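# Wind a cable once around a held reel's hub

## Task

With one gripper closed on the reel, pin the cable near one of its ends beneath one of that gripper's fingers. Then wrap the cable one full turn around the reel's hub, keeping it within roughly one cable thickness of the hub for almost the whole turn. Declare the job finished only when that single grip holds the reel steady and well above the table. At that point the other arm must be away from both reel and cable with nothing in its gripper, and it may touch the holding arm no more than lightly.

## Robot and tools

Robot: two arms, left_arm and right_arm. Each has six joints (waist, shoulder, elbow, wrist pitch, wrist yaw, wrist roll) and a two-finger gripper. The fingers point along the gripper's +z axis and close along its y axis.

Scene frame for reported poses: the origin sits on the tabletop midway between the arms. +z is up, +x reaches out over the table, and left_arm is on the +y side. The arm names do not tell you which side of an image an arm appears on.

Tool execute_actions, argument actions: a list holding one action, one wait, or nothing.
- Empty list: sends nothing and returns the current state.
- Action: {"rows": [[...]], "steps": N}. N is 1 to 15 and defaults to 15. Each control step lasts 1/30 s. Row k is applied on step k, and the final row repeats if there are fewer rows than steps.
- Wait: {"steps": N}, N up to 300. It commands nothing new and returns once N steps have passed since the previous result. Time spent thinking and writing counts toward those steps, because the simulation keeps running between calls.
- Optional pictures (true/false) controls whether camera images are returned; by default they are.
- A refused call sends nothing to the robot.

Row layout: always 14 numbers, each in [-1, 1], even if only one arm moves. The first seven belong to left_arm: six joint values in the order waist, shoulder, elbow, wrist pitch, wrist yaw, wrist roll, then gripper opening. The next seven are the same for right_arm.

Joint values are offsets, not poses. Each is measured from that arm's joint angles in the most recent result that lists them. Before any such result, it is measured from where the arm is when the action begins. Offsets are never relative to the previous row.

Scaling: 1.0 equals 1.264 rad (waist), 1.32 (shoulder), 1.276 (elbow), 1.83 (wrist pitch), 1.686 (wrist yaw) and 2.022 (wrist roll).

Joint ranges in rad:
- waist -2.880 to 2.880
- shoulder 0.000 to 3.142
- elbow 0.000 to 3.019
- wrist pitch -1.693 to 1.571
- wrist yaw -1.571 to 1.571
- wrist roll -2.094 to 2.094

A call is refused if it would drive a joint outward by more than 0.019 rad beyond these ranges. True ends may differ from the listed ones by up to 0.019 rad. A request past the true end is clipped there, and a "joint sent to its limit" line is reported, possibly about an earlier, still-running action. A missing line does not prove there is more room.

Gripper opening is absolute, not an offset: +1 is fully open (0.094 m between pads) and -1 is closed. Between the extremes, the fingers go to where grip_measured would read the value you sent. To hold something, command below grip_measured: about 0.03 below grips firmly, and a smaller margin grips more softly. Readings may be off by about 1 mm, by a fixed amount per gripper. Pads push up to about 50-62 N, less on very thin parts, with a brief harder spike on first contact.

Motion limits: each step's target is kept within a lead of the measured angle. The leads are 0.264 (waist), 0.32 (shoulder), 0.276 (elbow), 0.33 (wrist pitch), 0.186 (wrist yaw) and 0.522 (wrist roll) rad. Targets that would move the hand more than 70 mm from its measured spot are scaled back. Because of this, large moves need several actions.

Gravity sag: sending zero offsets repeatedly lets an arm droop. To hold a pose, make the first call of a reply carry the offsets back to the desired angles, send zeros in later calls, and enlarge the correction if a joint keeps falling short.

Between calls, the arms keep chasing the last row's target until they are nearly still or a step is HELD. After that, only a new action moves them further, although fingers finish opening or closing. Zero offsets are not a pause: they pull the arm back to the reference angles.

Result lines:
- State line: each arm's end_effector_position in metres and end_effector_quat_wxyz, in the scene frame. The position is the point between the pads, about 1 cm behind the fingertips. It may be inaccurate, more so at long reach.
- Joint positions and Joint velocities: per arm, six joints (rad, rad/s) followed by the pad gap (m, m/s).
- grip_measured: the opening on the command scale.
- "joint command not followed": the clearance checker changed or blocked joint targets on some steps; the rest of the row was still applied.
- HELD: marks steps where your row was wholly or partly withheld.
- MOTOR HOT: a motor is at 85 °C or above. At 100 °C the arm loses power, drops what it holds and falls (OVER-TEMPERATURE FAULT) until it cools. Holding loads heats motors, even while you are thinking.

Tool zoom_image: camera is one of cam_head_left, cam_head_right, cam_high, cam_low, cam_left_wrist, cam_right_wrist. region is [x0, y0, x1, y1] in pixels of that camera's latest 504x504 image, with the origin at the top left, no larger than 504x504. It returns a more detailed crop. The wrist cameras are fisheye; the others are pinhole with radial distortion.

Tool finished_scene: pass scene, the number of the current scene. Replying without any tool call also ends the run.

Avoid:
- dropping the reel or cable, or pushing anything off the table, which fails outright;
- arms colliding or pressing on each other hard, which can end the scene;
- slams, slips and very hard pushes;
- overheating motors.

Loose objects may occasionally get a brief external nudge. Smooth, economical and quick motion is preferred.

Each tool is called after "Request:" as name(argument=value, ...) on one line, values as JSON.

## Session

Request:
execute_actions(actions=[])

Scene clock: 0.00 s of 6000.00 s.
left_arm: end_effector_position=(+0.5050, +0.2967, +0.3247) grip_measured=+1.000 end_effector_quat_wxyz=(+0.204, +0.159, +0.756, +0.602) | right_arm: end_effector_position=(+0.0530, +0.1186, +0.3601) grip_measured=+1.000 end_effector_quat_wxyz=(-0.204, +0.962, +0.096, +0.155)
Joint positions: left_arm=[-0.405  1.461  1.148 -0.24  -1.194  0.931  0.094] | right_arm=[ 1.472  1.237  1.41  -1.304  0.282 -1.786  0.094]
Joint velocities: left_arm=[ 0.005  0.005  0.002  0.002 -0.022 -0.11   0.   ] | right_arm=[-0.005 -0.015  0.007 -0.007 -0.081 -0.066  0.   ]

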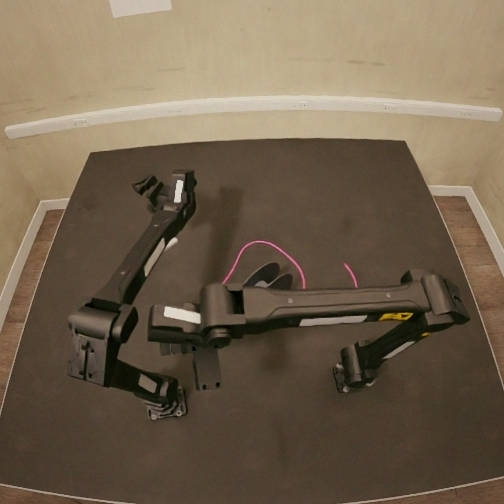

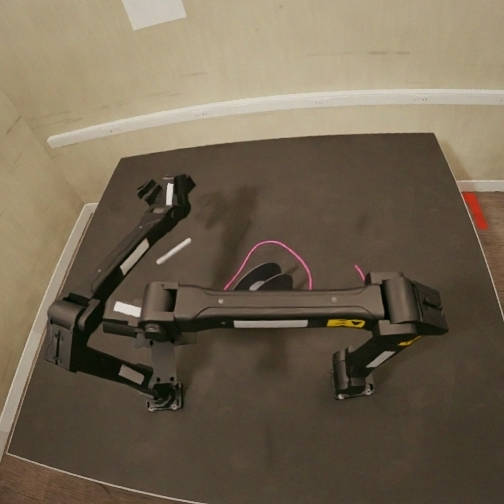

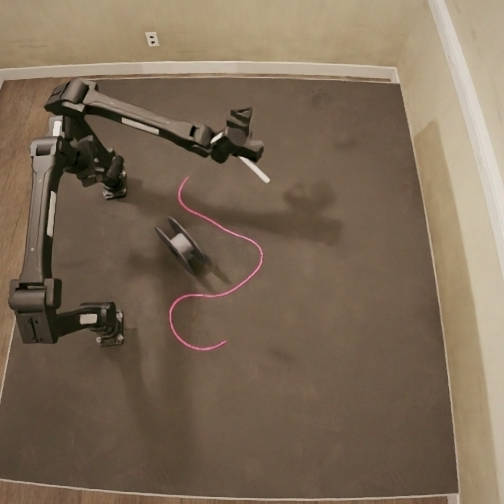

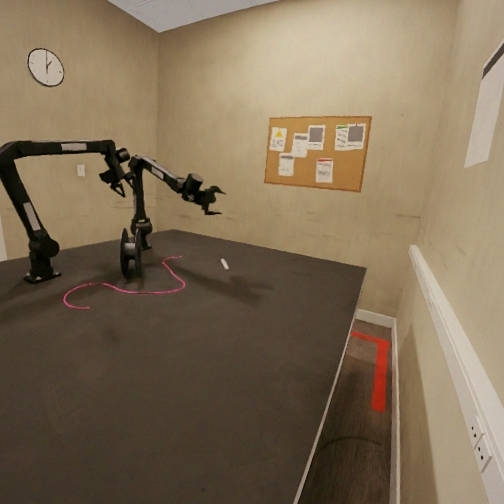

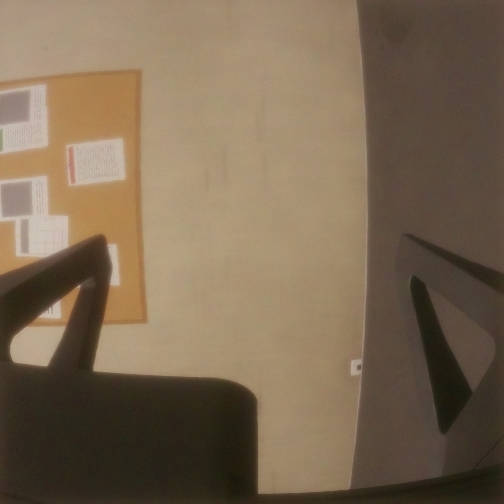

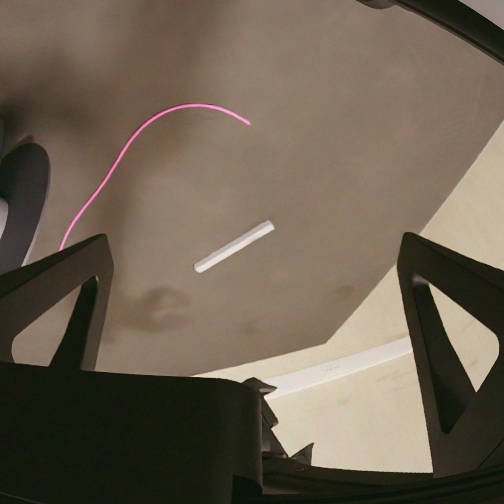

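Request:
zoom_image(camera="cam_high", region=[120, 160, 320, 360])

Request:
zoom_image(camera="cam_low", region=[50, 200, 250, 320])

Region (120, 160, 320, 360) of cam_high's 504x504 image, scaled by 2.520, with more detail than that image has.

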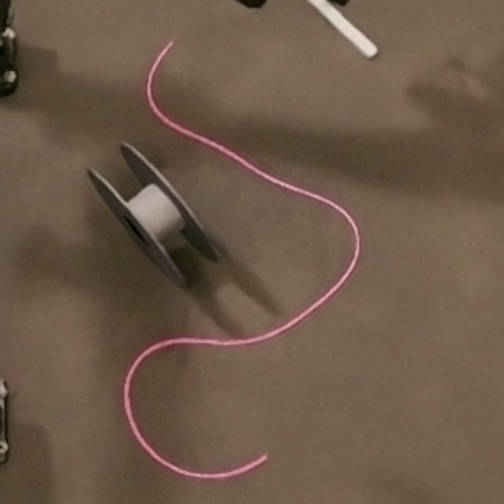

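Region (50, 200, 250, 320) of cam_low's 504x504 image, scaled by 2.520, with more detail than that image has; it fills the top 302 rows of this view, and the rest is white.

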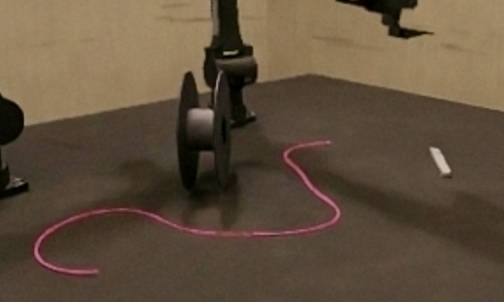

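Request:
execute_actions(actions=[{"rows":[[0.01,-0.007,-0.012,-0.02,0.03,0.022,0.9,-0.025,0,0.04,-0.008,-0.007,0.005,1],[0.024,-0.017,-0.027,-0.045,0.066,0.052,0.8,-0.057,0,0.04,-0.018,-0.016,0.012,1],[0.041,-0.03,-0.047,-0.078,0.113,0.088,0.7,-0.098,0.005,0.04,-0.03,-0.028,0.021,1],[0.059,-0.043,-0.068,-0.112,0.163,0.127,0.6,-0.14,0.01,0.04,-0.044,-0.04,0.03,1],[0.077,-0.056,-0.088,-0.146,0.212,0.166,0.5,-0.183,0.018,0.04,-0.057,-0.052,0.04,1],[0.094,-0.068,-0.108,-0.18,0.262,0.205,0.4,-0.226,0.025,0.04,-0.07,-0.064,0.049,1],[0.112,-0.081,-0.129,-0.213,0.312,0.243,0.3,-0.269,0.031,0.04,-0.084,-0.076,0.058,1],[0.13,-0.094,-0.149,-0.247,0.361,0.282,0.2,-0.312,0.038,0.04,-0.097,-0.088,0.067,1],[0.148,-0.107,-0.17,-0.281,0.41,0.32,0.1,-0.354,0.044,0.04,-0.11,-0.1,0.077,1],[0.166,-0.12,-0.19,-0.315,0.46,0.36,0,-0.397,0.05,0.042,-0.124,-0.112,0.086,1],[0.184,-0.133,-0.211,-0.349,0.51,0.398,-0.1,-0.44,0.056,0.043,-0.137,-0.124,0.095,1],[0.2,-0.146,-0.231,-0.383,0.56,0.437,-0.2,-0.483,0.061,0.044,-0.15,-0.136,0.104,1],[0.22,-0.159,-0.252,-0.417,0.61,0.476,-0.2,-0.525,0.066,0.045,-0.163,-0.148,0.114,1],[0.237,-0.172,-0.272,-0.451,0.66,0.514,-0.2,-0.568,0.072,0.045,-0.177,-0.16,0.123,1],[0.255,-0.185,-0.293,-0.485,0.708,0.553,-0.2,-0.611,0.077,0.045,-0.19,-0.172,0.135,1]],"steps":15}], pictures=false)

Request:
execute_actions(actions=[{"steps":30}])

Scene clock: 24.47 s of 6000.00 s.
left_arm: end_effector_position=(+0.3030, +0.2910, +0.1057) grip_measured=-0.198 end_effector_quat_wxyz=(+0.013, +0.729, +0.681, +0.073) | right_arm: end_effector_position=(+0.2619, -0.0100, +0.3045) grip_measured=+1.000 end_effector_quat_wxyz=(-0.032, +0.954, -0.298, +0.018)
Joint positions: left_arm=[-0.113  1.264  0.823 -0.998 -0.07   1.727  0.038] | right_arm=[ 0.785  1.321  1.414 -1.591  0.012 -1.606  0.094]
Joint velocities: left_arm=[ 0.659 -0.493 -0.755 -1.824  1.912  2.147 -0.002] | right_arm=[-1.558  0.278  0.007 -0.691 -0.491  0.462  0.   ]
Steps of this call (steps 1 to 180: nothing new was sent; then 17.97 s passed at rest; steps 181 to 195: all 15 steps of this action). Readings (joint positions):
181: left_arm=[-0.404 1.460 1.148 -0.245 -1.170 0.937] | right_arm=[1.470 1.237 1.410 -1.305 0.277 -1.786]
182: left_arm=[-0.402 1.458 1.146 -0.262 -1.124 0.952] | right_arm=[1.463 1.237 1.410 -1.309 0.264 -1.784]
184: left_arm=[-0.389 1.440 1.125 -0.333 -0.981 1.015] | right_arm=[1.419 1.237 1.410 -1.336 0.226 -1.772]
188: left_arm=[-0.310 1.375 1.022 -0.555 -0.660 1.226] | right_arm=[1.211 1.248 1.410 -1.418 0.152 -1.726]
195: the state above

Scene clock: 25.47 s of 6000.00 s.
left_arm: end_effector_position=(+0.2508, +0.2859, +0.0967) grip_measured=-0.199 end_effector_quat_wxyz=(-0.002, +0.820, +0.573, +0.000) | right_arm: end_effector_position=(+0.2804, -0.0371, +0.2983) grip_measured=+1.000 end_effector_quat_wxyz=(-0.004, +0.926, -0.377, -0.002)
Joint positions: left_arm=[-0.077  1.217  0.765 -1.12  -0.003  2.041  0.038] | right_arm=[ 0.695  1.339  1.416 -1.642 -0.006 -1.527  0.094]
Joint velocities: left_arm=[-0.005 -0.005 -0.007 -0.002 -0.051 -0.037  0.001] | right_arm=[-0.005 -0.005  0.007 -0.007  0.037  0.007  0.   ]
Steps of this call (steps 1 to 30: the robot went on to your last target). Readings (joint positions):
1: left_arm=[-0.095 1.248 0.798 -1.051 -0.029 1.790] | right_arm=[0.737 1.329 1.414 -1.610 0.004 -1.589]
2: left_arm=[-0.083 1.234 0.779 -1.086 -0.015 1.841] | right_arm=[0.699 1.336 1.414 -1.623 0.003 -1.577]
4: left_arm=[-0.077 1.220 0.765 -1.117 -0.007 1.915] | right_arm=[0.662 1.339 1.414 -1.634 0.003 -1.558]
8: left_arm=[-0.077 1.217 0.765 -1.120 -0.004 1.990] | right_arm=[0.679 1.339 1.416 -1.641 -0.004 -1.539]
30: the state above

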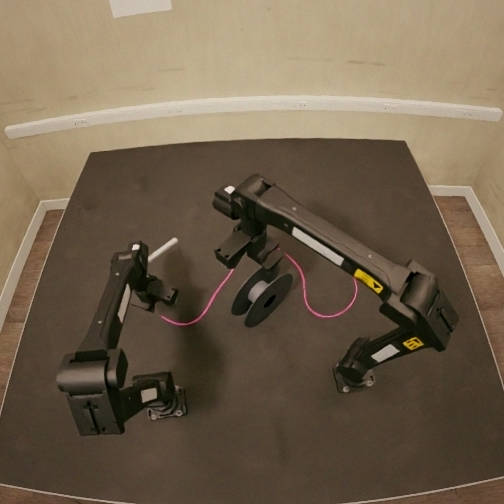

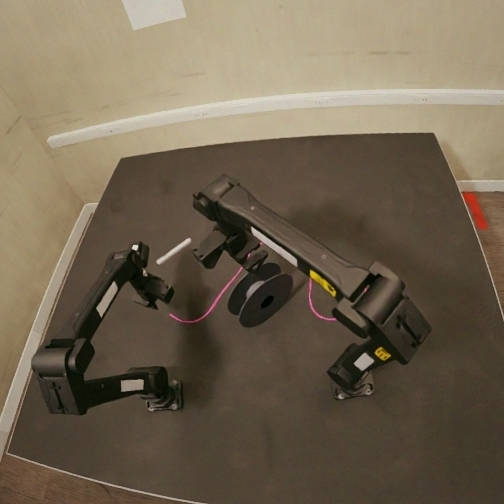

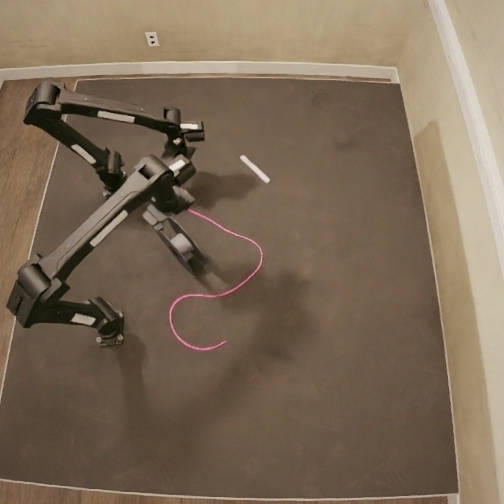

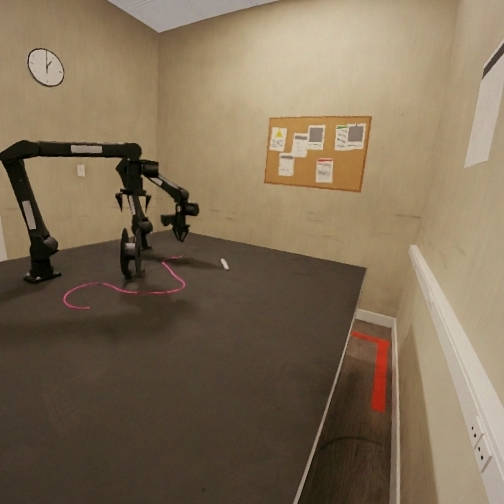

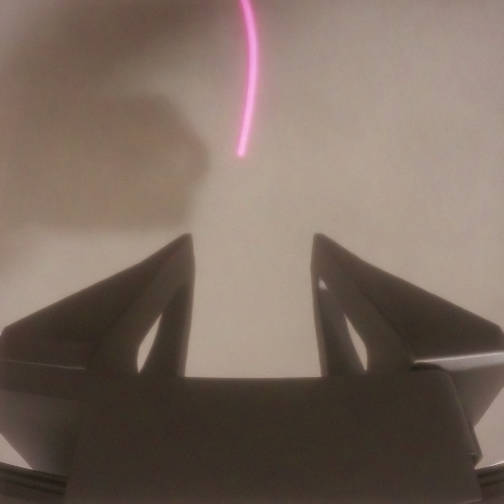

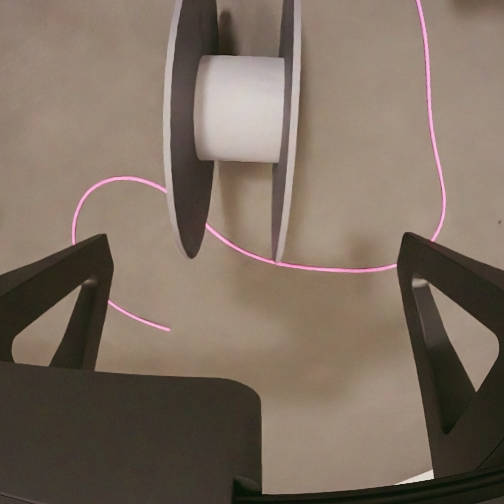

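Request:
execute_actions(actions=[{"rows":[[-0.01,0.004,-0.005,0.007,0,0,-0.2,0,-0.005,-0.01,0.007,0,0,1],[-0.025,0.01,-0.012,0.017,0,0,-0.2,0,-0.008,-0.024,0.017,0,0,1],[-0.04,0.018,-0.021,0.03,0,0,-0.2,0,-0.01,-0.042,0.03,0,0,1],[-0.055,0.027,-0.031,0.044,0,0,-0.2,0,-0.01,-0.063,0.044,0,0,1],[-0.065,0.036,-0.041,0.058,0,0,-0.2,0,-0.01,-0.084,0.058,0,0,1],[-0.065,0.045,-0.052,0.073,0,0,-0.2,0,-0.01,-0.105,0.073,0,0,1],[-0.065,0.054,-0.062,0.088,0,0,-0.2,0,-0.01,-0.126,0.088,0,0,1],[-0.065,0.063,-0.072,0.102,0,0,-0.2,0,-0.01,-0.147,0.102,0,0,1],[-0.065,0.072,-0.083,0.117,0,0,-0.2,0,-0.01,-0.168,0.117,0,0,1],[-0.065,0.081,-0.093,0.131,0,0,-0.2,0,-0.01,-0.189,0.131,0,0,1],[-0.065,0.089,-0.102,0.144,0,0,-0.2,0,-0.01,-0.209,0.145,0,0,1],[-0.065,0.096,-0.11,0.155,0,0,-0.2,0,-0.01,-0.226,0.157,0,0,1],[-0.065,0.101,-0.116,0.163,0,0,-0.2,0,-0.01,-0.239,0.166,0,0,1],[-0.065,0.104,-0.12,0.168,0,0,-0.2,0,-0.01,-0.247,0.172,0,0,1],[-0.065,0.106,-0.122,0.171,0,0,-0.2,0,-0.01,-0.252,0.175,0,0,1]],"steps":15}], pictures=false)

Request:
execute_actions(actions=[{"steps":10}])

Scene clock: 28.10 s of 6000.00 s.
left_arm: end_effector_position=(+0.2463, +0.2609, +0.0152) grip_measured=-0.199 end_effector_quat_wxyz=(-0.001, +0.843, +0.538, +0.002) | right_arm: end_effector_position=(+0.2715, -0.0471, +0.1915) grip_measured=+1.000 end_effector_quat_wxyz=(-0.007, +0.926, -0.377, -0.001)
Joint positions: left_arm=[-0.16   1.349  0.623 -0.84  -0.003  2.041  0.038] | right_arm=[ 0.695  1.318  1.115 -1.357 -0.006 -1.527  0.094]
Joint velocities: left_arm=[-0.015  0.23  -0.212  0.305 -0.095 -0.037  0.   ] | right_arm=[-0.015  0.005 -0.398  0.339  0.081  0.051  0.   ]
Steps of this call (steps 1 to 15: the robot went on to your last target; steps 16 to 64: nothing new was sent; steps 65 to 79: all 15 steps of this action). Readings (joint positions):
65: left_arm=[-0.077 1.217 0.765 -1.120 -0.003 2.041] | right_arm=[0.695 1.339 1.416 -1.641 -0.006 -1.527]
66: left_arm=[-0.079 1.217 0.764 -1.116 -0.003 2.041] | right_arm=[0.695 1.338 1.413 -1.636 -0.006 -1.527]
68: left_arm=[-0.095 1.218 0.756 -1.087 -0.003 2.041] | right_arm=[0.695 1.331 1.392 -1.606 -0.006 -1.527]
72: left_arm=[-0.152 1.251 0.713 -0.991 -0.003 2.041] | right_arm=[0.695 1.318 1.294 -1.513 -0.006 -1.527]
79: the state above

Scene clock: 28.43 s of 6000.00 s.
left_arm: end_effector_position=(+0.2459, +0.2608, +0.0101) grip_measured=-0.199 end_effector_quat_wxyz=(+0.000, +0.843, +0.538, +0.004) | right_arm: end_effector_position=(+0.2717, -0.0469, +0.1847) grip_measured=+1.000 end_effector_quat_wxyz=(-0.010, +0.926, -0.377, +0.000)
Joint positions: left_arm=[-0.16   1.358  0.613 -0.818 -0.003  2.041  0.038] | right_arm=[ 0.695  1.318  1.097 -1.332 -0.006 -1.527  0.094]
Joint velocities: left_arm=[-0.005  0.005 -0.012 -0.002  0.022 -0.095 -0.   ] | right_arm=[-0.015 -0.005 -0.002 -0.017  0.007  0.022  0.   ]
Steps of this call (steps 1 to 10: the robot went on to your last target). Readings (joint positions):
1: left_arm=[-0.160 1.355 0.617 -0.832 -0.003 2.041] | right_arm=[0.695 1.318 1.104 -1.348 -0.006 -1.527]
2: left_arm=[-0.160 1.358 0.614 -0.828 -0.003 2.041] | right_arm=[0.695 1.318 1.099 -1.343 -0.006 -1.527]
4: left_arm=[-0.160 1.358 0.613 -0.823 -0.003 2.041] | right_arm=[0.695 1.318 1.097 -1.337 -0.006 -1.527]
8: left_arm=[-0.160 1.358 0.613 -0.819 -0.003 2.041] | right_arm=[0.695 1.318 1.097 -1.333 -0.006 -1.527]
10: the state above

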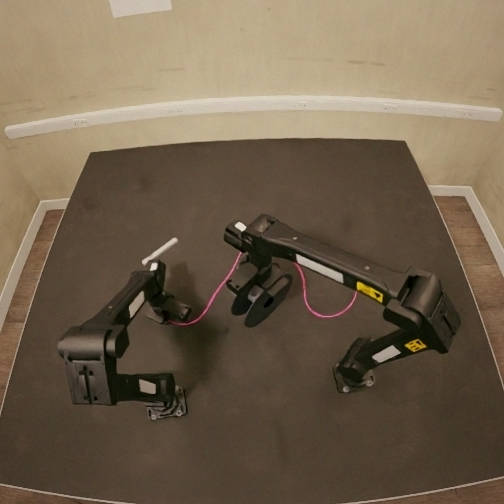

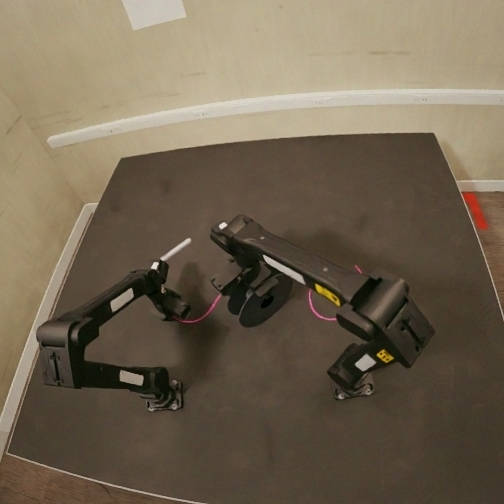

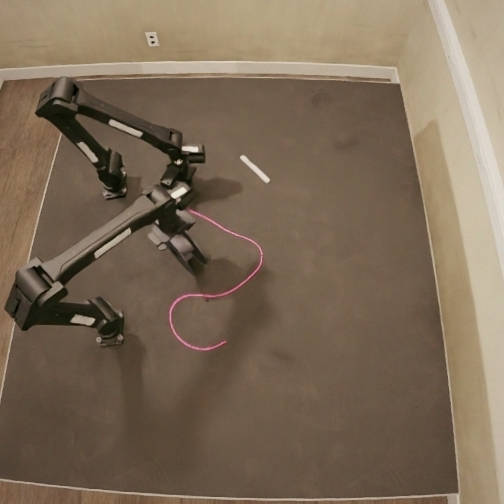

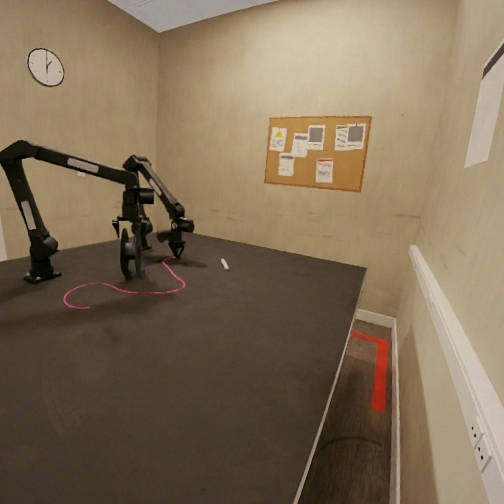

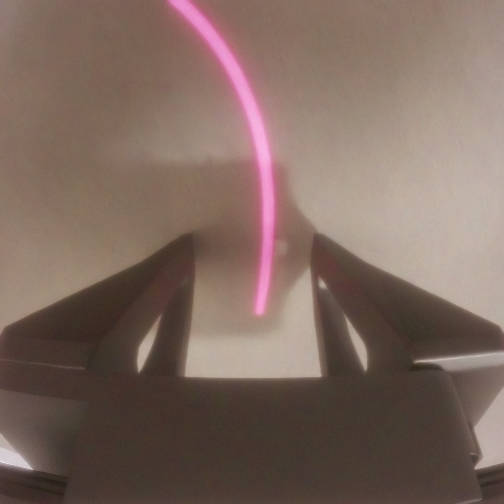

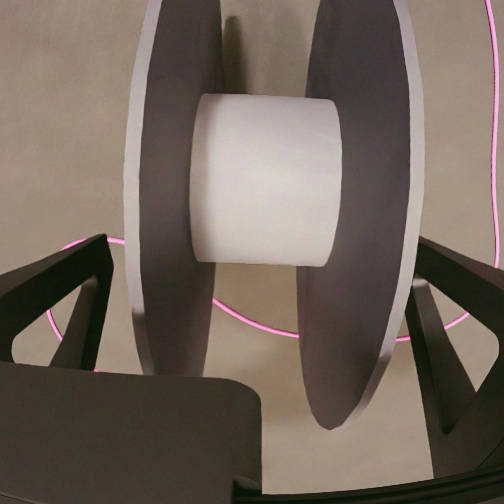

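Request:
execute_actions(actions=[{"rows":[[0,0,-0.01,0,0,0,-0.3,0,0.01,-0.005,0.01,0,0.005,1],[0,0,-0.012,0,0,0,-0.4,0,0.015,-0.008,0.016,0,0.01,1],[0,0,-0.012,0,0,0,-0.5,0,0.02,-0.01,0.022,0,0.015,0.95],[0,0,-0.012,0,0,0,-0.6,0,0.022,-0.01,0.026,0,0.02,0.9],[0,0,-0.012,0,0,0,-0.7,0,0.022,-0.01,0.026,0,0.02,0.85],[0,0,-0.012,0,0,0,-0.78,0,0.022,-0.01,0.026,0,0.02,0.8],[0,0,-0.012,0,0,0,-0.84,0,0.022,-0.01,0.026,0,0.02,0.75],[0,0,-0.012,0,0,0,-0.88,0,0.022,-0.01,0.026,0,0.02,0.7],[0,0,-0.012,0,0,0,-0.91,0,0.022,-0.01,0.026,0,0.02,0.66],[0,0,-0.012,0,0,0,-0.93,0,0.022,-0.01,0.026,0,0.02,0.62],[0,0,-0.012,0,0,0,-0.95,0,0.022,-0.01,0.026,0,0.02,0.58],[0,0,-0.012,0,0,0,-0.96,0,0.022,-0.01,0.026,0,0.02,0.54],[0,0,-0.012,0,0,0,-0.96,0,0.022,-0.01,0.026,0,0.02,0.5],[0,0,-0.012,0,0,0,-0.96,0,0.022,-0.01,0.026,0,0.02,0.47],[0,0,-0.012,0,0,0,-0.96,0,0.022,-0.01,0.026,0,0.02,0.45]],"steps":15}], pictures=false)

Request:
execute_actions(actions=[{"steps":5}])

Scene clock: 30.90 s of 6000.00 s.
left_arm: end_effector_position=(+0.2432, +0.2608, +0.0086) grip_measured=-0.952 end_effector_quat_wxyz=(-0.001, +0.843, +0.538, +0.002) | right_arm: end_effector_position=(+0.2781, -0.0398, +0.1812) grip_measured=+0.461 end_effector_quat_wxyz=(-0.022, +0.921, -0.388, +0.004)
Joint positions: left_arm=[-0.16   1.358  0.608 -0.818 -0.003  2.041  0.002] | right_arm=[ 0.695  1.329  1.097 -1.295 -0.006 -1.502  0.069]
Joint velocities: left_arm=[-0.005 -0.015 -0.022  0.012  0.081  0.037  0.   ] | right_arm=[ 0.015 -0.005  0.017 -0.017 -0.037 -0.022 -0.019]
Steps of this call (steps 1 to 30: the robot went on to your last target; steps 31 to 59: nothing new was sent; steps 60 to 74: all 15 steps of this action). Readings (joint positions):
60: left_arm=[-0.160 1.358 0.613 -0.818 -0.003 2.041] | right_arm=[0.695 1.318 1.097 -1.331 -0.006 -1.527]
61: left_arm=[-0.160 1.358 0.612 -0.818 -0.003 2.041] | right_arm=[0.695 1.318 1.097 -1.326 -0.006 -1.526]
63: left_arm=[-0.160 1.358 0.610 -0.818 -0.003 2.041] | right_arm=[0.695 1.319 1.097 -1.311 -0.006 -1.519]
67: left_arm=[-0.160 1.358 0.608 -0.818 -0.003 2.041] | right_arm=[0.695 1.326 1.097 -1.296 -0.006 -1.508]
74: the state above

Scene clock: 31.07 s of 6000.00 s.
left_arm: end_effector_position=(+0.2432, +0.2608, +0.0086) grip_measured=-0.952 end_effector_quat_wxyz=(-0.001, +0.843, +0.538, +0.002) | right_arm: end_effector_position=(+0.2781, -0.0398, +0.1812) grip_measured=+0.452 end_effector_quat_wxyz=(-0.022, +0.921, -0.389, +0.004)
Joint positions: left_arm=[-0.16   1.358  0.608 -0.818 -0.003  2.041  0.002] | right_arm=[ 0.695  1.329  1.097 -1.295 -0.006 -1.501  0.068]
Joint velocities: left_arm=[-0.005  0.005  0.002 -0.002 -0.051 -0.022 -0.   ] | right_arm=[-0.005  0.005 -0.002 -0.017  0.007  0.007 -0.   ]
Steps of this call (steps 1 to 5: the robot went on to your last target). Readings (joint positions):
1: left_arm=[-0.160 1.358 0.608 -0.818 -0.003 2.041] | right_arm=[0.695 1.329 1.097 -1.295 -0.006 -1.502]
2: left_arm=[-0.160 1.358 0.608 -0.818 -0.003 2.041] | right_arm=[0.695 1.329 1.097 -1.295 -0.006 -1.501]
4: left_arm=[-0.160 1.358 0.608 -0.818 -0.003 2.041] | right_arm=[0.695 1.329 1.097 -1.295 -0.006 -1.501]
5: the state above

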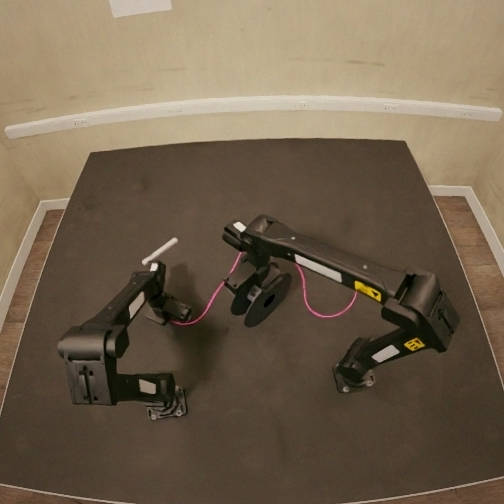

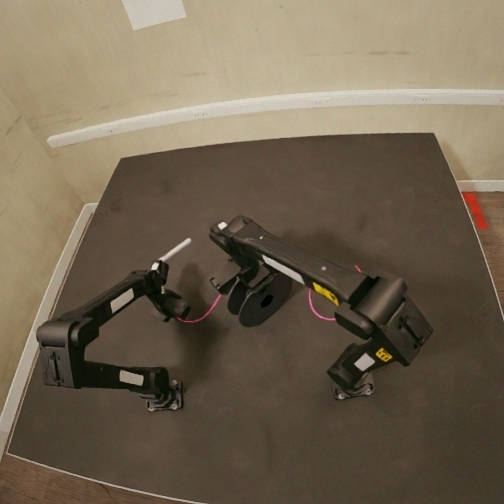

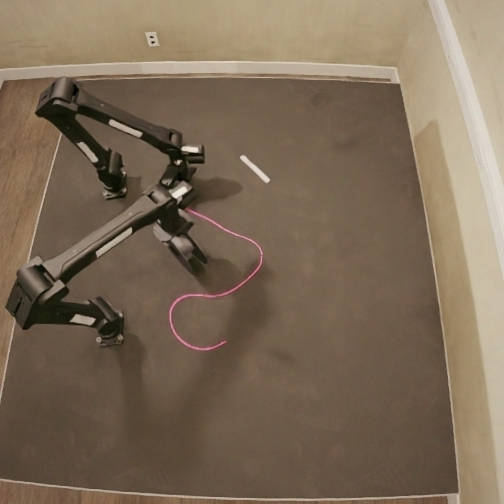

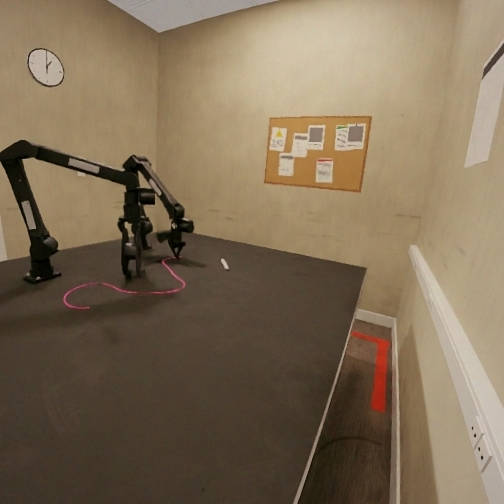

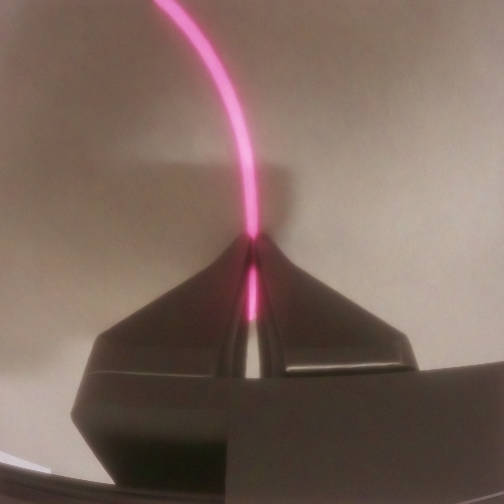

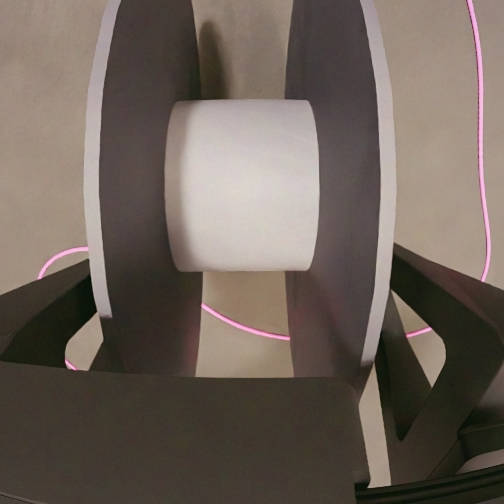

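Request:
execute_actions(actions=[{"rows":[[0,-0.005,0.03,-0.005,0,0,-0.975,0,0,0.0,-0.008,0,0,0.45],[0,-0.015,0.05,-0.005,0,-0.02,-0.975,0,0,0,-0.014,0,0,0.44],[0,-0.03,0.07,0,0,-0.06,-0.975,0,0,0,-0.019,0,0,0.43],[-0.005,-0.045,0.09,0.008,0,-0.12,-0.975,0,0,0,-0.02,0,0,0.42],[-0.013,-0.06,0.11,0.02,0,-0.2,-0.975,0,0,0,-0.02,0,0,0.41],[-0.022,-0.075,0.13,0.034,0,-0.28,-0.975,0,0,0,-0.02,0,0,0.4],[-0.032,-0.09,0.15,0.048,0,-0.36,-0.975,0,0,0,-0.02,0,0,0.39],[-0.042,-0.104,0.17,0.062,0,-0.44,-0.975,0,0,0,-0.02,0,0,0.38],[-0.052,-0.118,0.19,0.076,0,-0.52,-0.975,0,0,0,-0.02,0,0,0.37],[-0.062,-0.132,0.21,0.09,0,-0.6,-0.975,0,0,0,-0.02,0,0,0.36],[-0.072,-0.146,0.23,0.104,0,-0.68,-0.975,0,0,0,-0.02,0,0,0.35],[-0.082,-0.158,0.25,0.118,0,-0.76,-0.975,0,0,0,-0.02,0,0,0.34],[-0.092,-0.17,0.27,0.132,0,-0.84,-0.975,0,0,0,-0.02,0,0,0.33],[-0.102,-0.18,0.287,0.145,0,-0.92,-0.975,0,0,0,-0.02,0,0,0.32],[-0.11,-0.188,0.3,0.155,0,-1.0,-0.975,0,0,0,-0.02,0,0,0.31]],"steps":15}], pictures=false)

Scene clock: 32.87 s of 6000.00 s.
left_arm: end_effector_position=(+0.3762, +0.2377, +0.1483) grip_measured=-0.964 end_effector_quat_wxyz=(+0.198, +0.633, +0.731, +0.163) | right_arm: end_effector_position=(+0.2737, -0.0447, +0.1810) grip_measured=+0.316 end_effector_quat_wxyz=(-0.009, +0.921, -0.389, -0.000)
Joint positions: left_arm=[-0.226  1.196  0.804 -0.661 -0.003  1.398  0.002] | right_arm=[ 0.695  1.329  1.097 -1.322 -0.006 -1.5    0.062]
Joint velocities: left_arm=[-0.288 -0.396  0.466  0.525  0.007 -1.223 -0.001] | right_arm=[ 0.005 -0.005  0.002  0.002 -0.007 -0.022 -0.008]
Steps of this call (steps 1 to 15: the robot went on to your last target; steps 16 to 39: nothing new was sent; steps 40 to 54: all 15 steps of this action). Readings (joint positions):
40: left_arm=[-0.160 1.358 0.608 -0.819 -0.003 2.041] | right_arm=[0.695 1.329 1.097 -1.296 -0.006 -1.500]
41: left_arm=[-0.160 1.357 0.610 -0.819 -0.003 2.036] | right_arm=[0.695 1.329 1.097 -1.300 -0.006 -1.500]
43: left_arm=[-0.160 1.350 0.624 -0.820 -0.003 1.980] | right_arm=[0.695 1.329 1.097 -1.313 -0.006 -1.500]
47: left_arm=[-0.169 1.302 0.686 -0.782 -0.003 1.740] | right_arm=[0.695 1.329 1.097 -1.321 -0.006 -1.500]
54: the state above

Request:
execute_actions(actions=[{"rows":[[-0.059,-0.065,0.149,0.069,0,-0.7,-0.975,0,0,0,0,0,0,0.3],[-0.059,-0.065,0.149,0.069,0,-0.75,-0.975,0,0,0,0,0,0,0.285],[-0.059,-0.065,0.149,0.069,0,-0.8,-0.975,0,0,0,0,0,0,0.27],[-0.059,-0.065,0.149,0.069,0,-0.85,-0.975,0,0,0,0,0,0,0.255],[-0.059,-0.065,0.149,0.069,0,-0.9,-0.975,0,0,0,0,0,0,0.24],[-0.059,-0.065,0.149,0.069,0,-0.95,-0.975,0,0,0,0,0,0,0.225],[-0.059,-0.065,0.149,0.069,0,-0.99,-0.975,0,0,0,0,0,0,0.21],[-0.059,-0.065,0.149,0.069,0,-0.99,-0.975,0,0,0,0,0,0,0.2]],"steps":10}], pictures=false)

Scene clock: 33.93 s of 6000.00 s.
left_arm: end_effector_position=(+0.4317, +0.2026, +0.2889) grip_measured=-0.964 end_effector_quat_wxyz=(+0.414, -0.152, +0.891, -0.112) | right_arm: end_effector_position=(+0.2737, -0.0447, +0.1810) grip_measured=+0.259 end_effector_quat_wxyz=(-0.009, +0.921, -0.389, -0.000)
Joint positions: left_arm=[-0.296  1.099  0.957 -0.543 -0.003 -0.437  0.002] | right_arm=[ 0.695  1.329  1.097 -1.322 -0.006 -1.5    0.059]
Joint velocities: left_arm=[ 0.005 -0.005 -0.002  0.007 -0.037 -1.165 -0.001] | right_arm=[ 0.005 -0.015 -0.007 -0.007 -0.007 -0.022 -0.   ]
Steps of this call (steps 1 to 22: the robot went on to your last target; steps 23 to 32: all 10 steps of this action). Readings (joint positions):
23: left_arm=[-0.296 1.099 0.957 -0.543 -0.003 0.053] | right_arm=[0.695 1.329 1.097 -1.322 -0.006 -1.500]
24: left_arm=[-0.296 1.099 0.957 -0.543 -0.003 0.024] | right_arm=[0.695 1.329 1.097 -1.322 -0.006 -1.500]
26: left_arm=[-0.296 1.099 0.957 -0.543 -0.003 -0.074] | right_arm=[0.695 1.329 1.097 -1.322 -0.006 -1.500]
30: left_arm=[-0.296 1.099 0.957 -0.543 -0.003 -0.347] | right_arm=[0.695 1.329 1.097 -1.322 -0.006 -1.500]
32: the state above

Request:
execute_actions(actions=[{"rows":[[0,0,0.03,0,0,-0.1,-0.975,0,0,0.04,-0.005,0,0,0.225],[0,0,0.03,0,0,-0.115,-0.975,0,0,0.065,-0.012,0,0,0.225],[0,0,0.03,0,0,-0.13,-0.975,0,0,0.085,-0.02,0,0,0.225],[0,0,0.03,0,0,-0.145,-0.975,0,0,0.1,-0.028,0,0.01,0.225],[0,0,0.03,0,0,-0.16,-0.975,-0.008,0.004,0.11,-0.033,0,0.04,0.225],[0,0,0.03,0,0,-0.175,-0.975,-0.02,0.009,0.116,-0.035,0,0.09,0.225],[0,0,0.03,0,0,-0.19,-0.975,-0.032,0.014,0.12,-0.037,0,0.15,0.225],[0,0,0.03,0,0,-0.205,-0.975,-0.045,0.019,0.124,-0.039,0,0.215,0.225],[0,0,0.03,0,0,-0.22,-0.975,-0.058,0.024,0.128,-0.041,0,0.28,0.225],[0,0,0.03,0,0,-0.235,-0.975,-0.071,0.029,0.132,-0.043,0,0.345,0.225],[0,0,0.03,0,0,-0.25,-0.975,-0.084,0.034,0.136,-0.045,0,0.41,0.225],[0,0,0.03,0,0,-0.26,-0.975,-0.096,0.039,0.14,-0.046,0,0.475,0.225],[0,0,0.03,0,0,-0.27,-0.975,-0.107,0.043,0.144,-0.047,0,0.54,0.225],[0,0,0.03,0,0,-0.28,-0.975,-0.116,0.046,0.147,-0.048,0,0.605,0.225],[0,0,0.03,0,0,-0.28,-0.975,-0.122,0.048,0.15,-0.049,0,0.665,0.225]],"steps":15}], pictures=false)

Request:
execute_actions(actions=[{"steps":20}])

Scene clock: 36.43 s of 6000.00 s.
left_arm: end_effector_position=(+0.4317, +0.2026, +0.2889) grip_measured=-0.964 end_effector_quat_wxyz=(+0.375, -0.358, +0.829, -0.207) | right_arm: end_effector_position=(+0.3264, -0.0620, +0.2150) grip_measured=+0.259 end_effector_quat_wxyz=(+0.017, -0.649, +0.761, +0.004)
Joint positions: left_arm=[-0.296  1.099  0.957 -0.543 -0.003 -0.914  0.002] | right_arm=[ 0.567  1.368  1.225 -1.394 -0.008 -0.699  0.059]
Joint velocities: left_arm=[ 0.005 -0.015 -0.012 -0.002  0.066 -0.579  0.   ] | right_arm=[-0.503  0.21   0.032 -0.056 -0.007  2.747  0.   ]
Steps of this call (steps 1 to 30: the robot went on to your last target; steps 31 to 60: nothing new was sent; steps 61 to 75: all 15 steps of this action). Readings (joint positions):
61: left_arm=[-0.296 1.099 0.957 -0.543 -0.003 -0.600] | right_arm=[0.695 1.329 1.097 -1.322 -0.006 -1.500]
62: left_arm=[-0.296 1.099 0.957 -0.543 -0.003 -0.612] | right_arm=[0.695 1.329 1.100 -1.324 -0.006 -1.500]
64: left_arm=[-0.296 1.099 0.957 -0.543 -0.003 -0.644] | right_arm=[0.695 1.330 1.113 -1.342 -0.006 -1.499]
68: left_arm=[-0.296 1.099 0.957 -0.543 -0.003 -0.737] | right_arm=[0.685 1.334 1.169 -1.376 -0.007 -1.354]
75: the state above

Scene clock: 37.10 s of 6000.00 s.
left_arm: end_effector_position=(+0.4317, +0.2026, +0.2889) grip_measured=-0.964 end_effector_quat_wxyz=(+0.367, -0.391, +0.815, -0.221) | right_arm: end_effector_position=(+0.3360, -0.0725, +0.2065) grip_measured=+0.259 end_effector_quat_wxyz=(+0.002, -0.414, +0.910, +0.003)
Joint positions: left_arm=[-0.296  1.099  0.957 -0.543 -0.003 -0.993  0.002] | right_arm=[ 0.533  1.391  1.226 -1.4   -0.004 -0.176  0.059]
Joint velocities: left_arm=[-0.015  0.005 -0.007  0.002  0.081 -0.007 -0.001] | right_arm=[ 0.015  0.005  0.007 -0.007 -0.051  0.095 -0.001]
Steps of this call (steps 1 to 20: the robot went on to your last target). Readings (joint positions):
1: left_arm=[-0.296 1.099 0.957 -0.543 -0.003 -0.930] | right_arm=[0.552 1.374 1.226 -1.395 -0.006 -0.600]
2: left_arm=[-0.296 1.099 0.957 -0.543 -0.003 -0.943] | right_arm=[0.541 1.380 1.226 -1.397 -0.005 -0.514]
4: left_arm=[-0.296 1.099 0.957 -0.543 -0.003 -0.962] | right_arm=[0.532 1.389 1.226 -1.399 -0.004 -0.388]
8: left_arm=[-0.296 1.099 0.957 -0.543 -0.003 -0.981] | right_arm=[0.533 1.391 1.226 -1.400 -0.004 -0.258]
20: the state above

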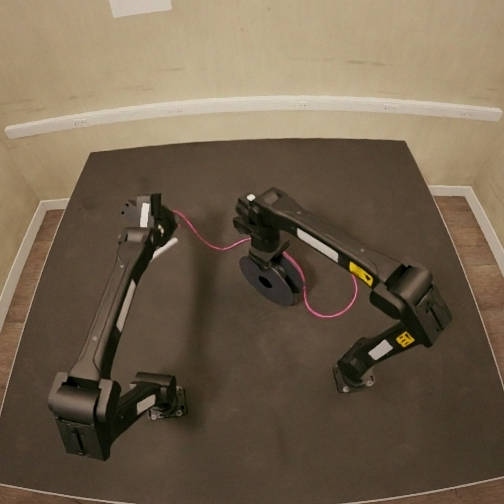

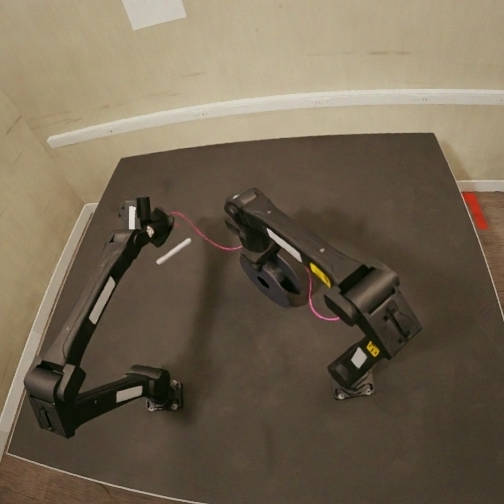

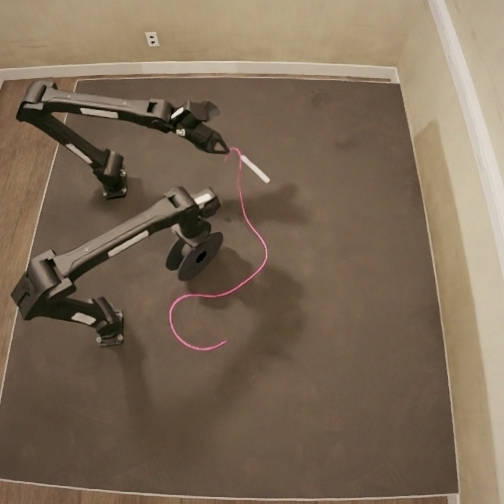

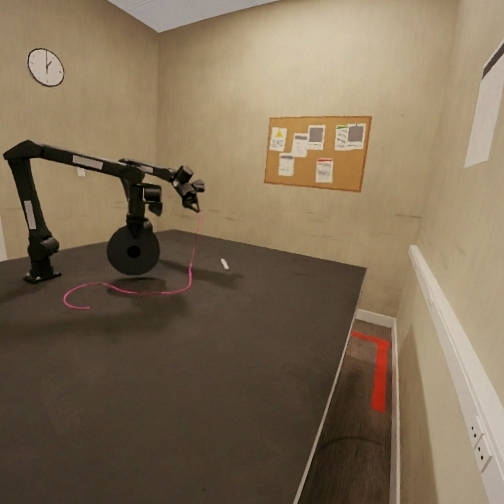

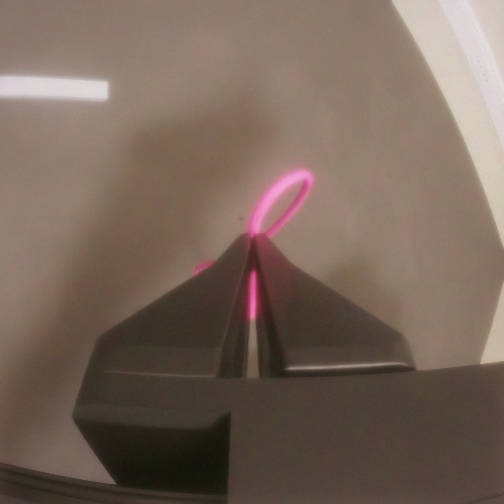

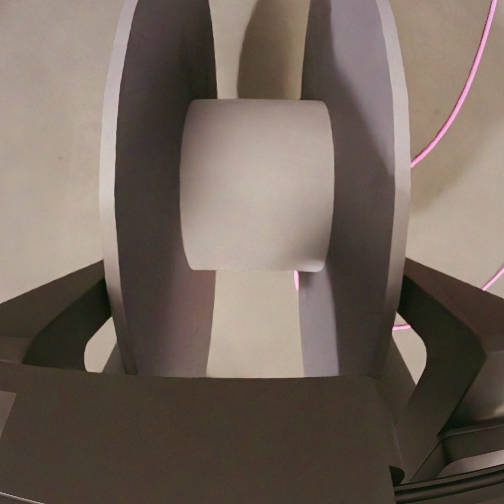

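Request:
execute_actions(actions=[{"rows":[[-0.005,0,0.03,0,0,0,-0.975,0,0,0.045,0,0,0.04,0.225],[-0.012,0,0.03,0,0,0,-0.975,0,0,0.045,0,0,0.08,0.225],[-0.02,0,0.03,0,0,0,-0.975,0,0,0.04,0,0,0.1,0.225],[-0.03,0,0.03,0,0,0,-0.975,0,0,0.03,0,0,0.1,0.225],[-0.04,0,0.03,0,0,0,-0.975,0,0,0.015,0,0,0.098,0.225],[-0.05,0,0.03,0,0,0,-0.975,0,0,0,0.005,0,0.096,0.225],[-0.06,0,0.03,0,0,0,-0.975,0,0,-0.008,0.01,0,0.095,0.225],[-0.07,0,0.03,0,0,0,-0.975,0,0,-0.016,0.015,0,0.095,0.225],[-0.08,0,0.03,0,0,0,-0.975,0,0,-0.024,0.02,0,0.095,0.225],[-0.09,0,0.03,0,0,0,-0.975,0,0,-0.031,0.025,0,0.095,0.225],[-0.1,0,0.03,0,0,0,-0.975,0,0,-0.038,0.03,0,0.095,0.225],[-0.1,0,0.03,0,0,0,-0.975,0,0,-0.044,0.034,0,0.095,0.225],[-0.1,0,0.03,0,0,0,-0.975,0,0,-0.049,0.037,0,0.095,0.225],[-0.1,0,0.03,0,0,0,-0.975,0,0,-0.052,0.039,0,0.095,0.225],[-0.1,0,0.03,0,0,0,-0.975,0,0,-0.053,0.04,0,0.095,0.225]],"steps":15}], pictures=false)

Request:
execute_actions(actions=[{"steps":8}], pictures=false)

Scene clock: 39.47 s of 6000.00 s.
left_arm: end_effector_position=(+0.4215, +0.1414, +0.2889) grip_measured=-0.964 end_effector_quat_wxyz=(+0.352, -0.338, +0.838, -0.245) | right_arm: end_effector_position=(+0.3319, -0.0759, +0.1841) grip_measured=+0.258 end_effector_quat_wxyz=(+0.000, -0.335, +0.942, +0.002)
Joint positions: left_arm=[-0.426  1.099  0.957 -0.543 -0.003 -0.994  0.002] | right_arm=[ 0.533  1.391  1.166 -1.344 -0.004 -0.005  0.059]
Joint velocities: left_arm=[-0.054 -0.005 -0.012 -0.017  0.037  0.051  0.   ] | right_arm=[-0.005  0.005 -0.188  0.085 -0.022  0.007  0.   ]
Steps of this call (steps 1 to 30: the robot went on to your last target; steps 31 to 56: nothing new was sent; steps 57 to 71: all 15 steps of this action). Readings (joint positions):
57: left_arm=[-0.296 1.099 0.957 -0.543 -0.003 -0.994] | right_arm=[0.533 1.391 1.226 -1.400 -0.004 -0.160]
58: left_arm=[-0.296 1.099 0.957 -0.543 -0.003 -0.994] | right_arm=[0.533 1.391 1.226 -1.400 -0.004 -0.137]
60: left_arm=[-0.302 1.099 0.957 -0.543 -0.003 -0.994] | right_arm=[0.533 1.391 1.226 -1.400 -0.004 -0.084]
64: left_arm=[-0.343 1.099 0.957 -0.543 -0.003 -0.994] | right_arm=[0.533 1.391 1.222 -1.394 -0.004 -0.031]
71: the state above

Scene clock: 39.73 s of 6000.00 s.
left_arm: end_effector_position=(+0.4215, +0.1412, +0.2889) grip_measured=-0.964 end_effector_quat_wxyz=(+0.352, -0.337, +0.838, -0.245) | right_arm: end_effector_position=(+0.3319, -0.0759, +0.1821) grip_measured=+0.258 end_effector_quat_wxyz=(+0.001, -0.332, +0.943, +0.003)
Joint positions: left_arm=[-0.426  1.099  0.957 -0.543 -0.003 -0.994  0.002] | right_arm=[ 0.533  1.391  1.16  -1.336 -0.004  0.001  0.059]
Joint velocities: left_arm=[-0.034  0.005 -0.027 -0.007 -0.007  0.007  0.   ] | right_arm=[-0.005 -0.005 -0.007  0.002  0.007 -0.051 -0.001]
Steps of this call (steps 1 to 8: the robot went on to your last target). Readings (joint positions):
1: left_arm=[-0.426 1.099 0.957 -0.543 -0.003 -0.994] | right_arm=[0.533 1.391 1.161 -1.342 -0.004 -0.003]
2: left_arm=[-0.426 1.099 0.957 -0.543 -0.003 -0.994] | right_arm=[0.533 1.391 1.160 -1.341 -0.004 -0.002]
4: left_arm=[-0.426 1.099 0.957 -0.543 -0.003 -0.994] | right_arm=[0.533 1.391 1.160 -1.337 -0.004 -0.000]
8: the state above

Request:
execute_actions(actions=[{"rows":[[0,0,0.03,0,0,0,-0.975,0,0,-0.004,0,0,0,0.26],[0,0,0.03,0,0,0,-0.975,0,0,-0.004,0,0,0,0.3],[0,0,0.03,0,0,0,-0.975,0,0,0,0,0,0,0.45],[0,0,0.03,0,0,0,-0.975,0,0,0.02,0,0,0,0.65],[0,0,0.03,0,0,0,-0.975,0,0,0.05,-0.005,0,0,0.85],[0,0,0.03,0,0,0,-0.975,0,0,0.075,-0.02,0,0,1],[0,0,0.03,0,0,0,-0.975,0,0,0.1,-0.037,0,0,1],[0,0,0.03,0,0,0,-0.975,0,0,0.125,-0.055,0,0,1],[0,0,0.03,0,0,0,-0.975,0,0,0.15,-0.072,0,0,1],[0,0,0.03,0,0,0,-0.975,0,0,0.175,-0.09,0,0,1],[0,0,0.03,0,0,0,-0.975,0,0,0.2,-0.107,0,0,1],[0,0,0.03,0,0,0,-0.975,0,0,0.225,-0.125,0,0,1],[0,0,0.03,0,0,0,-0.975,-0.02,0,0.245,-0.14,0,0,1],[0,0,0.03,0,0,0,-0.975,-0.05,0,0.262,-0.153,0,0,1],[0,0,0.03,0,0,0,-0.975,-0.08,0,0.275,-0.164,0,0,1]],"steps":15}], pictures=false)

Request:
execute_actions(actions=[{"rows":[[-0.01,0,0.03,0,0,0,-0.975,-0.08,0,0.09,-0.03,0,0,1],[-0.02,0,0.03,0,0,0,-0.975,-0.11,0,0.09,-0.03,0,0,1],[-0.03,0,0.03,0,0,0,-0.975,-0.14,0,0.09,-0.03,0,0,1],[-0.04,0,0.03,0,0,0,-0.975,-0.165,0,0.09,-0.03,0,0,1],[-0.05,0,0.03,0,0,0,-0.975,-0.19,0,0.09,-0.03,0,0,1],[-0.06,0,0.03,0,0,0,-0.975,-0.21,0,0.09,-0.03,0,0,1],[-0.07,0,0.03,0,0,0,-0.975,-0.225,0,0.09,-0.03,0,0,1],[-0.08,0,0.03,0,0,0,-0.975,-0.235,0,0.09,-0.03,0,0,1],[-0.09,0,0.03,0,0,0,-0.975,-0.24,0,0.09,-0.03,0,0,1],[-0.1,0,0.03,0,0,0,-0.975,-0.24,0,0.09,-0.03,0,0,1],[-0.11,0,0.03,0,0,0,-0.975,-0.24,0,0.09,-0.03,0,0,1],[-0.12,0,0.03,0,0,0,-0.975,-0.24,0,0.09,-0.03,0,0,1]],"steps":15}])

Scene clock: 42.37 s of 6000.00 s.
left_arm: end_effector_position=(+0.4215, +0.1412, +0.2889) grip_measured=-0.964 end_effector_quat_wxyz=(+0.352, -0.337, +0.838, -0.245) | right_arm: end_effector_position=(+0.3500, -0.0701, +0.2862) grip_measured=+1.000 end_effector_quat_wxyz=(+0.017, -0.324, +0.946, +0.008)
Joint positions: left_arm=[-0.426  1.099  0.957 -0.543 -0.003 -0.994  0.002] | right_arm=[ 0.515  1.391  1.434 -1.577 -0.005  0.002  0.094]
Joint velocities: left_arm=[-0.015 -0.005 -0.007  0.022  0.066  0.051 -0.001] | right_arm=[-0.425 -0.024  0.906 -0.662  0.022  0.066  0.   ]
Steps of this call (steps 1 to 15: the robot went on to your last target; steps 16 to 64: nothing new was sent; steps 65 to 79: all 15 steps of this action). Readings (joint positions):
65: left_arm=[-0.426 1.099 0.957 -0.543 -0.003 -0.994] | right_arm=[0.533 1.391 1.160 -1.336 -0.004 0.002]
66: left_arm=[-0.426 1.099 0.957 -0.543 -0.003 -0.994] | right_arm=[0.533 1.391 1.160 -1.336 -0.004 0.002]
68: left_arm=[-0.426 1.099 0.957 -0.543 -0.003 -0.994] | right_arm=[0.533 1.391 1.160 -1.336 -0.004 0.002]
72: left_arm=[-0.426 1.099 0.957 -0.543 -0.003 -0.994] | right_arm=[0.533 1.391 1.194 -1.382 -0.004 0.002]
79: the state above

Scene clock: 42.87 s of 6000.00 s.
left_arm: end_effector_position=(+0.3996, +0.0720, +0.2889) grip_measured=-0.964 end_effector_quat_wxyz=(+0.332, -0.273, +0.861, -0.271) | right_arm: end_effector_position=(+0.4189, -0.1836, +0.3225) grip_measured=+1.000 end_effector_quat_wxyz=(+0.042, -0.168, +0.985, +0.009)
Joint positions: left_arm=[-0.578  1.099  0.957 -0.543 -0.003 -0.994  0.002] | right_arm=[ 0.195  1.383  1.52  -1.622 -0.003  0.002  0.094]
Joint velocities: left_arm=[-0.122 -0.015  0.007 -0.007  0.007 -0.037  0.   ] | right_arm=[ 0.103 -0.005  0.012  0.012 -0.051 -0.066  0.   ]
Steps of this call (steps 1 to 15: all 15 steps of this action). Readings (joint positions):
1: left_arm=[-0.426 1.099 0.957 -0.543 -0.003 -0.994] | right_arm=[0.497 1.390 1.463 -1.596 -0.006 0.002]
2: left_arm=[-0.427 1.099 0.957 -0.543 -0.003 -0.994] | right_arm=[0.471 1.389 1.488 -1.606 -0.006 0.002]
4: left_arm=[-0.437 1.099 0.957 -0.543 -0.003 -0.994] | right_arm=[0.401 1.386 1.515 -1.613 -0.006 0.002]
8: left_arm=[-0.489 1.099 0.957 -0.543 -0.003 -0.994] | right_arm=[0.244 1.383 1.520 -1.619 -0.006 0.002]
15: the state above

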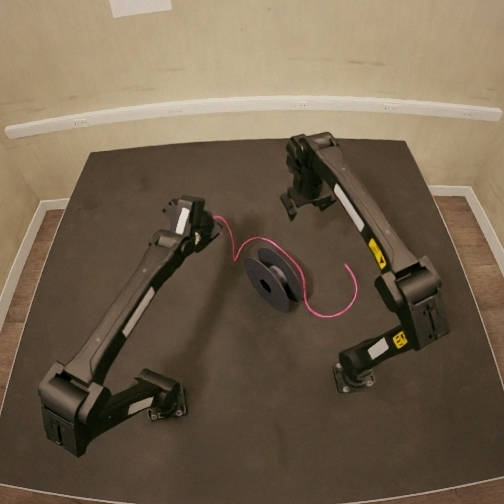

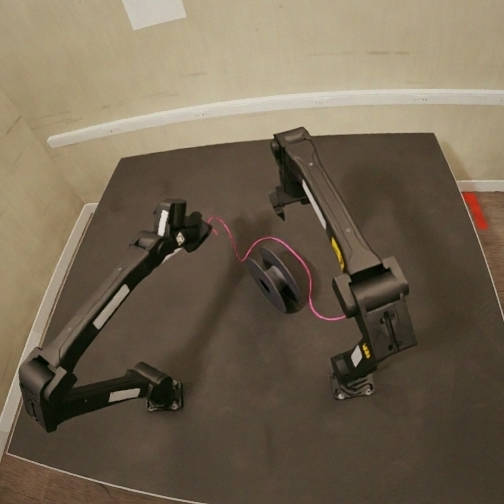

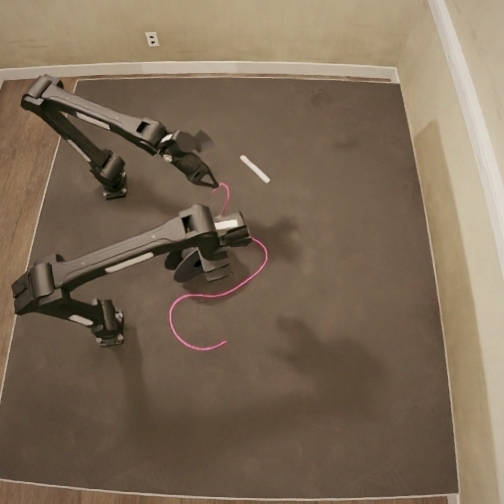

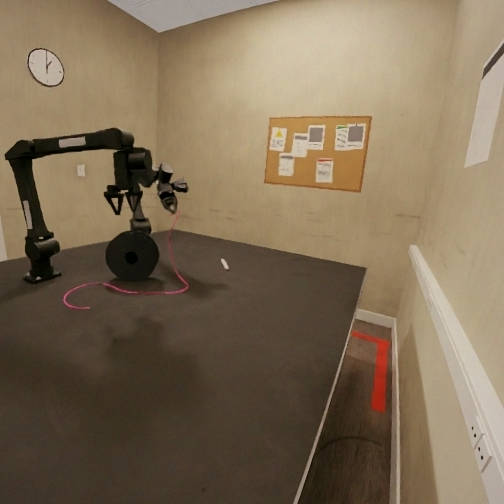

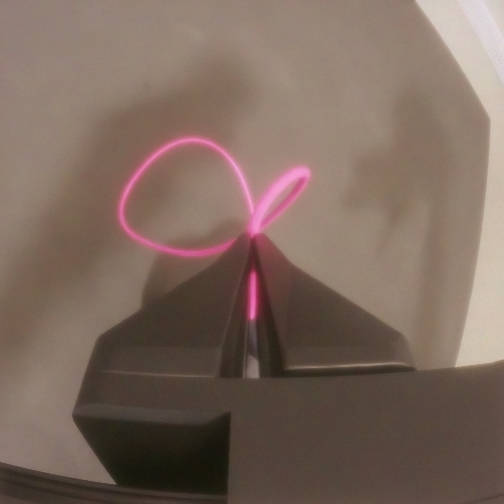

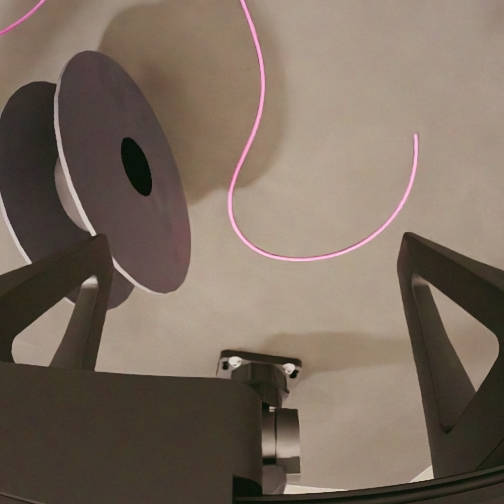

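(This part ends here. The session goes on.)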